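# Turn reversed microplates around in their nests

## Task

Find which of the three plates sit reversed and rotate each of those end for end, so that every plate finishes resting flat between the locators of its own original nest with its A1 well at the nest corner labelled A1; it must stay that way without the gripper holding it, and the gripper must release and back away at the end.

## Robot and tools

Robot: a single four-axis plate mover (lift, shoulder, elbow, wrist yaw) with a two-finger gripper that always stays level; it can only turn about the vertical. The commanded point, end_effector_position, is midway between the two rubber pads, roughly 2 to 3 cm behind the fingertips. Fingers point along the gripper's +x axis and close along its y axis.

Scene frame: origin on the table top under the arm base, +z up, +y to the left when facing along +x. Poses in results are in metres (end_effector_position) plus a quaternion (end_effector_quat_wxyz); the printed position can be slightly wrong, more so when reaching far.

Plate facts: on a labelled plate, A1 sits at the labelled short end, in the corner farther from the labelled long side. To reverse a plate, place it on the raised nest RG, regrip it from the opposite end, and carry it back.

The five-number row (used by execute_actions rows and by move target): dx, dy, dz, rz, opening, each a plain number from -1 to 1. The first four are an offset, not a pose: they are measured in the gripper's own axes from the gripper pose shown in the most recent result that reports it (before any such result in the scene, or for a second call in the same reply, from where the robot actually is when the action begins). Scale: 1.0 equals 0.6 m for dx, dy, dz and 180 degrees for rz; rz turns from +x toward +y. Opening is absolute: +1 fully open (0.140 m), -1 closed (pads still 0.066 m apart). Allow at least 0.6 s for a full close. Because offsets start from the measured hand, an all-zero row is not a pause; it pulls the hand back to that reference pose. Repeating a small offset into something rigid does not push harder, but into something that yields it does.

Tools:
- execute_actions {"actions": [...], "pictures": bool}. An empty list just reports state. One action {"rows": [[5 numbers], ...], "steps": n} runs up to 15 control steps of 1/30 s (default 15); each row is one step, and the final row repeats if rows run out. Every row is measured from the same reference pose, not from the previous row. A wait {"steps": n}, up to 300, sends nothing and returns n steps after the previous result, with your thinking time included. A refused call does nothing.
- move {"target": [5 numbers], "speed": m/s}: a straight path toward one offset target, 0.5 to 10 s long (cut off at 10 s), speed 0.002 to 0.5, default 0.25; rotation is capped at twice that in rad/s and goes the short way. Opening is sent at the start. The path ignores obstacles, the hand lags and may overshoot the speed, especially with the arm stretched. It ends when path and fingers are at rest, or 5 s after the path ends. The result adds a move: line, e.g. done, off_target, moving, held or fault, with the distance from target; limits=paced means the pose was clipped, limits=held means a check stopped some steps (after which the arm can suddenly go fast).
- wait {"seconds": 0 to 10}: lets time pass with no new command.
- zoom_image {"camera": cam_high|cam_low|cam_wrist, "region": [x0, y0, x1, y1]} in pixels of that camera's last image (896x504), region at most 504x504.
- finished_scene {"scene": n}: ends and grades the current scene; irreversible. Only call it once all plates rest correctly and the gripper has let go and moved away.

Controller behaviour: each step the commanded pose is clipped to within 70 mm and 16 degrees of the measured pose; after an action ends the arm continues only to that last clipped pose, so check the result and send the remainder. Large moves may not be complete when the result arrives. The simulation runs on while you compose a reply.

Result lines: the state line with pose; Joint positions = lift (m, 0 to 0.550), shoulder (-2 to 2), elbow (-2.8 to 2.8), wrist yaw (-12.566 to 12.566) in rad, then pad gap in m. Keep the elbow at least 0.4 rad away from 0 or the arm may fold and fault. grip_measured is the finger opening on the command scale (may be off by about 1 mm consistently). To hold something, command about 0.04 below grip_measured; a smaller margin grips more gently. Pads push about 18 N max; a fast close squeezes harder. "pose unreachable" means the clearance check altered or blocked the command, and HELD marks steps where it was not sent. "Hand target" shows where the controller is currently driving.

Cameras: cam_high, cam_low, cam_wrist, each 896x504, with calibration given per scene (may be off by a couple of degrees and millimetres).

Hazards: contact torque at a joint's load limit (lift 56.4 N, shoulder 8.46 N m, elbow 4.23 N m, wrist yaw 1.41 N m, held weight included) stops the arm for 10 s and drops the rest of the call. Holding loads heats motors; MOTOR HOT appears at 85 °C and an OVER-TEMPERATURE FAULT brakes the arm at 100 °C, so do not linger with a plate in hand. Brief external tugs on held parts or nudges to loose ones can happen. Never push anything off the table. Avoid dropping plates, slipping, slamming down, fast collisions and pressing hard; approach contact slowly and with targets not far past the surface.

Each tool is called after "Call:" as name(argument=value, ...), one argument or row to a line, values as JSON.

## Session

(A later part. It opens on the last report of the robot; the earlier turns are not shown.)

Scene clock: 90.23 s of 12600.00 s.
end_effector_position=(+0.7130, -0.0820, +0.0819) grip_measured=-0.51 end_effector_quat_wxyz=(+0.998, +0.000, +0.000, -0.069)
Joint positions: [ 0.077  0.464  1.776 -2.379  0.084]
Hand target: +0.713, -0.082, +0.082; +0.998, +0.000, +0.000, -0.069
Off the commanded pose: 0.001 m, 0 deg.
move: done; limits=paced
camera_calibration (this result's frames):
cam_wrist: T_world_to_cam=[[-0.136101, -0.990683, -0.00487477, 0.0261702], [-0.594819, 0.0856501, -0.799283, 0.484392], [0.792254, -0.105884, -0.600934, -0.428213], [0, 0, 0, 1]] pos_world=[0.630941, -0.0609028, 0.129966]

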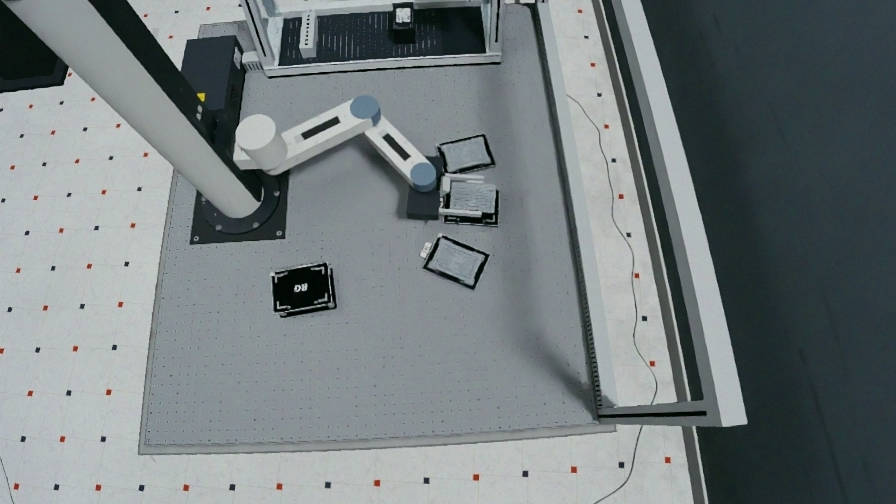

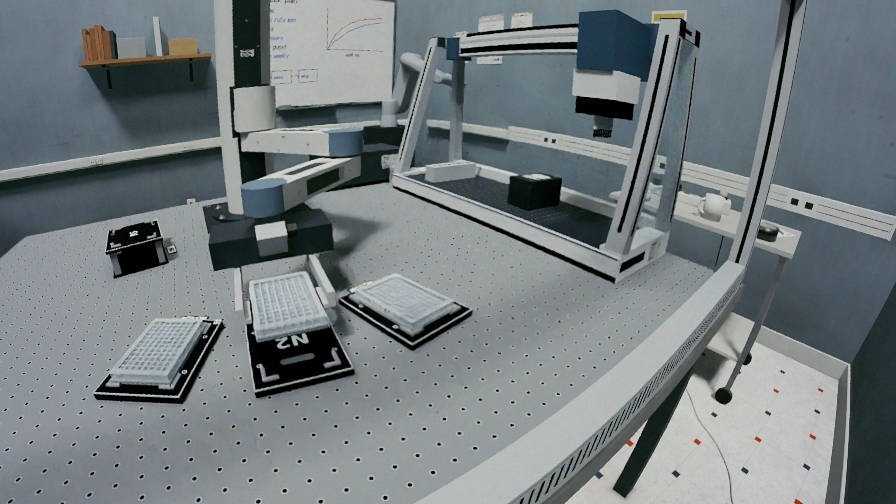

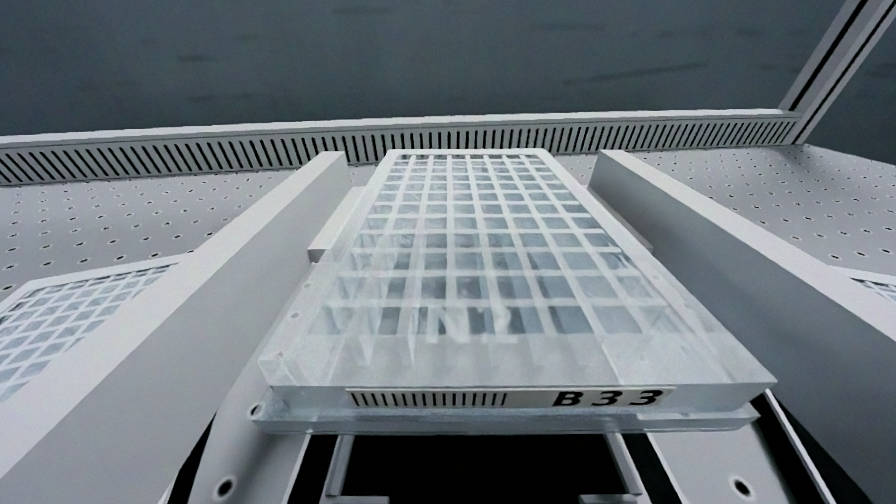

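Call:
move(
  target=[0.0005, -0.0008, -0.0667, 0, -0.56],
  speed=0.15,
)

Call:
move(
  target=[0, 0, -0.0183, 0, -0.56],
  speed=0.02,
)

Scene clock: 91.53 s of 12600.00 s.
end_effector_position=(+0.7132, -0.0825, +0.0418) grip_measured=-0.51 end_effector_quat_wxyz=(+0.998, +0.000, +0.000, -0.069)
Joint positions: [ 0.037  0.463  1.778 -2.379  0.084]
Hand target: +0.713, -0.083, +0.042; +0.998, +0.000, +0.000, -0.069
Off the commanded pose: 0.000 m, 0 deg.
move: done
camera_calibration (this result's frames):
cam_wrist: T_world_to_cam=[[-0.136103, -0.990683, -0.00487477, 0.0255719], [-0.594819, 0.0856507, -0.799283, 0.452515], [0.792254, -0.105885, -0.600934, -0.452526], [0, 0, 0, 1]] pos_world=[0.63116, -0.0613402, 0.0898739]

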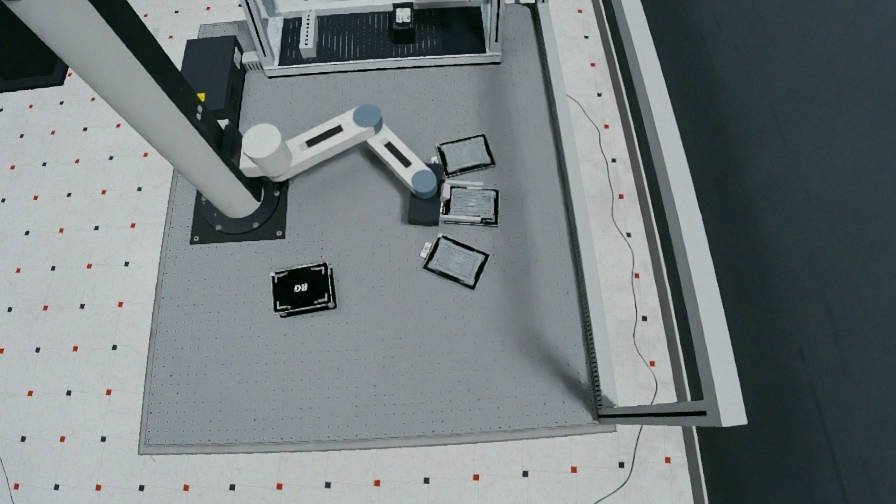

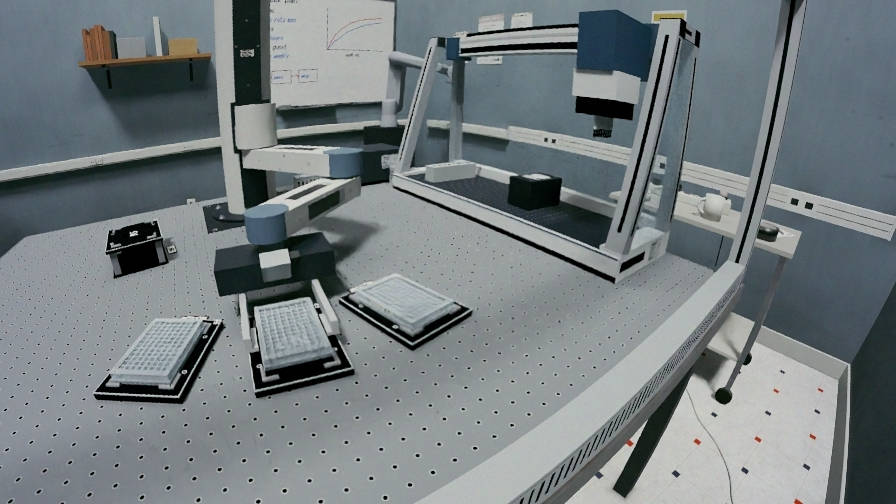

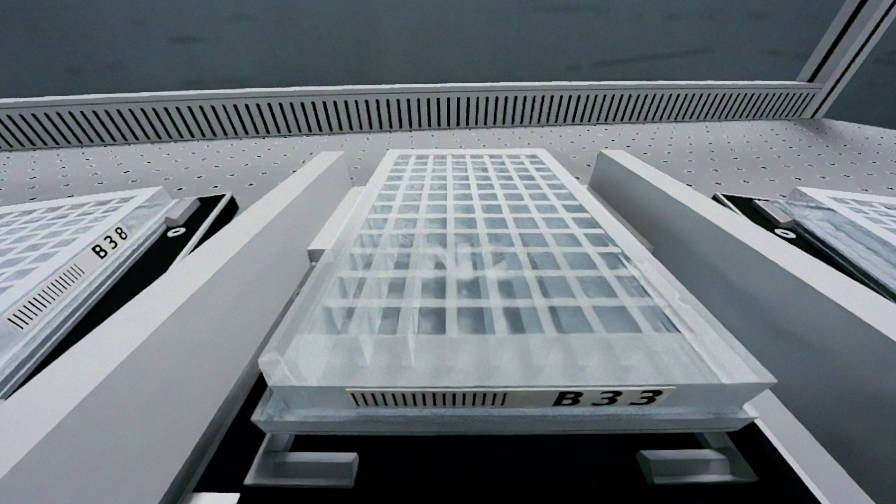

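Scene clock: 92.30 s of 12600.00 s.
end_effector_position=(+0.7132, -0.0825, +0.0309) grip_measured=-0.51 end_effector_quat_wxyz=(+0.998, +0.000, +0.000, -0.069)
Joint positions: [ 0.026  0.463  1.778 -2.379  0.084]
Hand target: +0.713, -0.082, +0.031; +0.998, +0.000, +0.000, -0.069
Off the commanded pose: 0.000 m, 0 deg.
move: done
camera_calibration (this result's frames):
cam_wrist: T_world_to_cam=[[-0.136094, -0.990684, -0.00487477, 0.025518], [-0.59482, 0.0856454, -0.799283, 0.443749], [0.792255, -0.105878, -0.600934, -0.459116], [0, 0, 0, 1]] pos_world=[0.63116, -0.0613348, 0.078907]

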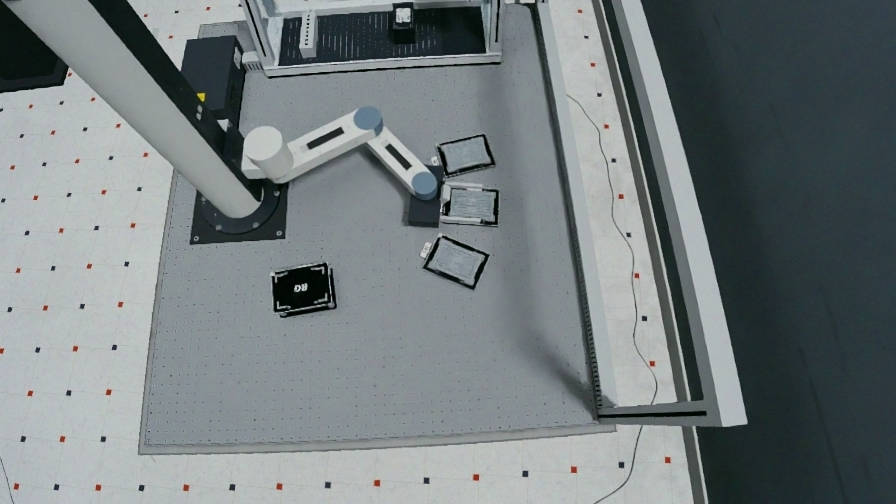

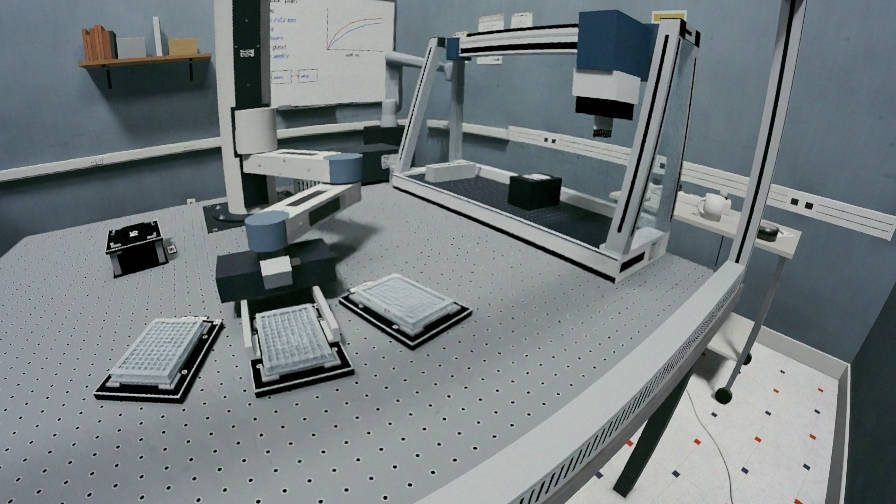

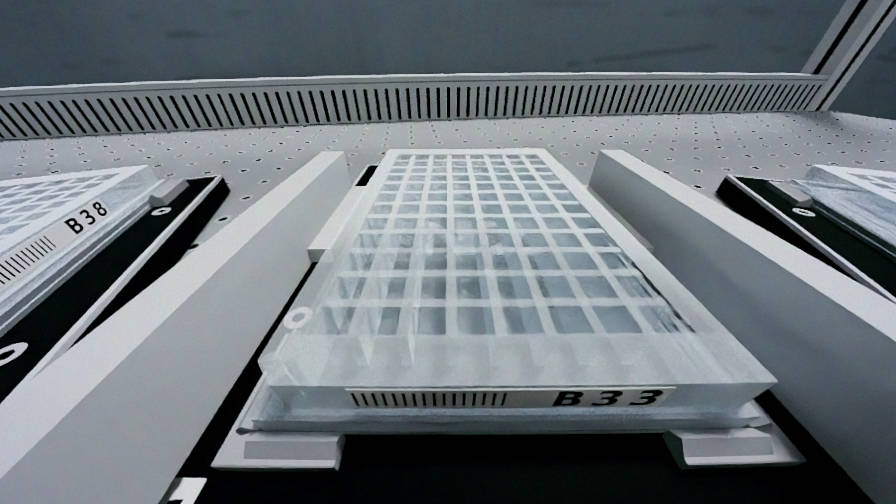

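Call:
execute_actions(
  actions=[
    {"rows": [[0,0,0,0,-0.5],[0,0,0,0,-0.4],[0,0,0,0,-0.1]], "steps": 10},
  ],
  pictures=false,
)

Call:
move(
  target=[-0.22, 0, 0.2, 0, -0.1],
  speed=0.3,
)

Scene clock: 93.33 s of 12600.00 s.
end_effector_position=(+0.7132, -0.0825, +0.0309) grip_measured=-0.10 end_effector_quat_wxyz=(+0.998, +0.000, +0.000, -0.069)
Joint positions: [ 0.026  0.463  1.778 -2.379  0.099]
Hand target: +0.713, -0.082, +0.031; +0.998, +0.000, +0.000, -0.069
Off the commanded pose: 0.000 m, 0 deg.
Steps of this call (steps 1 to 21: nothing new was sent; steps 22 to 31: all 10 steps of this action). Readings (end_effector_position):
22: (+0.7132, -0.0825, +0.0309)
23: (+0.7132, -0.0825, +0.0309)
25: (+0.7132, -0.0825, +0.0309)
29: (+0.7132, -0.0825, +0.0309)
31: the state above

Scene clock: 94.60 s of 12600.00 s.
end_effector_position=(+0.5824, -0.0644, +0.1509) grip_measured=-0.10 end_effector_quat_wxyz=(+0.998, +0.000, +0.000, -0.069)
Joint positions: [ 0.146  0.732  1.094 -1.965  0.099]
Hand target: +0.582, -0.064, +0.151; +0.998, +0.000, +0.000, -0.069
Off the commanded pose: 0.000 m, 0 deg.
move: done
camera_calibration (this result's frames):
cam_wrist: T_world_to_cam=[[-0.136508, -0.990627, -0.00487477, 0.0264212], [-0.594784, 0.0858941, -0.799283, 0.460345], [0.792211, -0.106209, -0.600934, -0.281409], [0, 0, 0, 1]] pos_world=[0.500348, -0.0432555, 0.198967]

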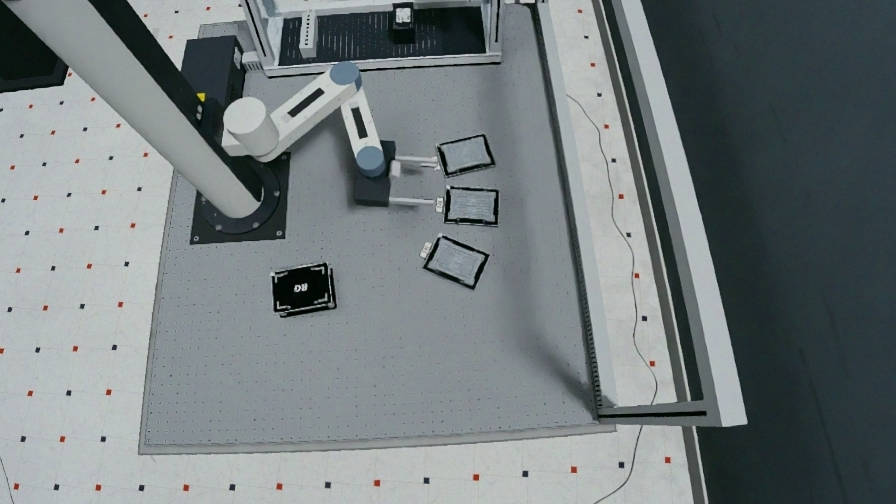

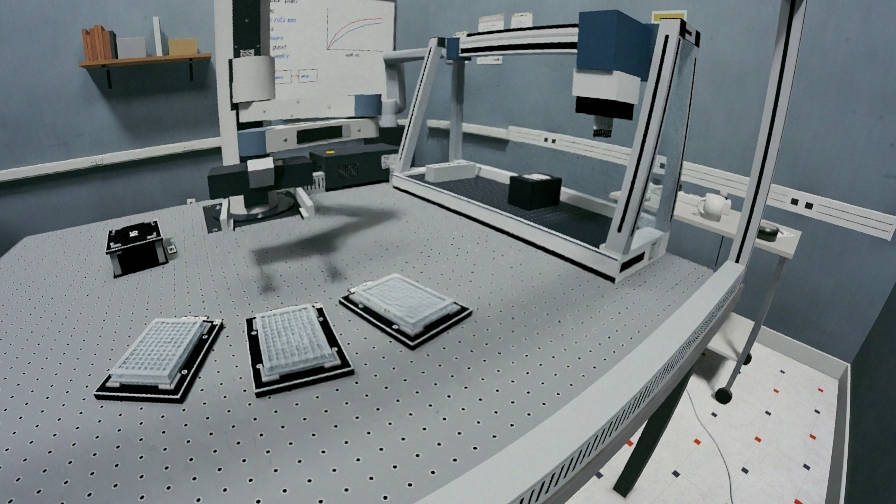

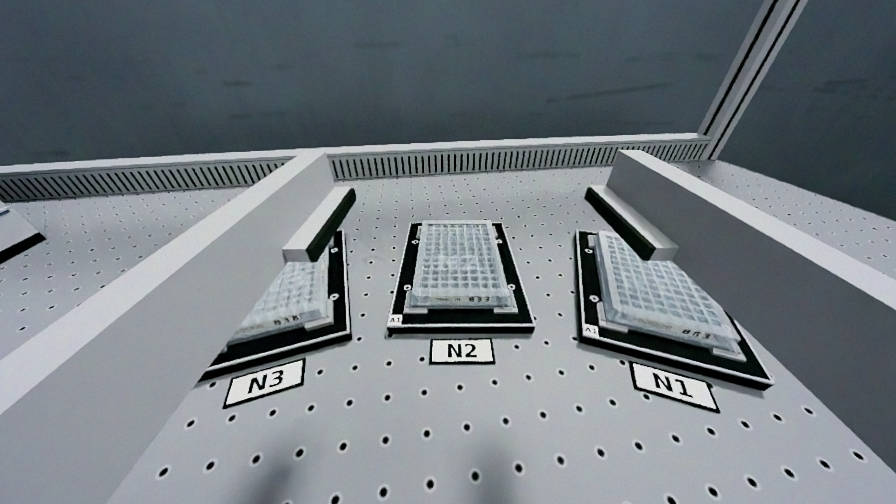

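Call:
finished_scene(
  scene=1,
)

The scene is finished: the task was done.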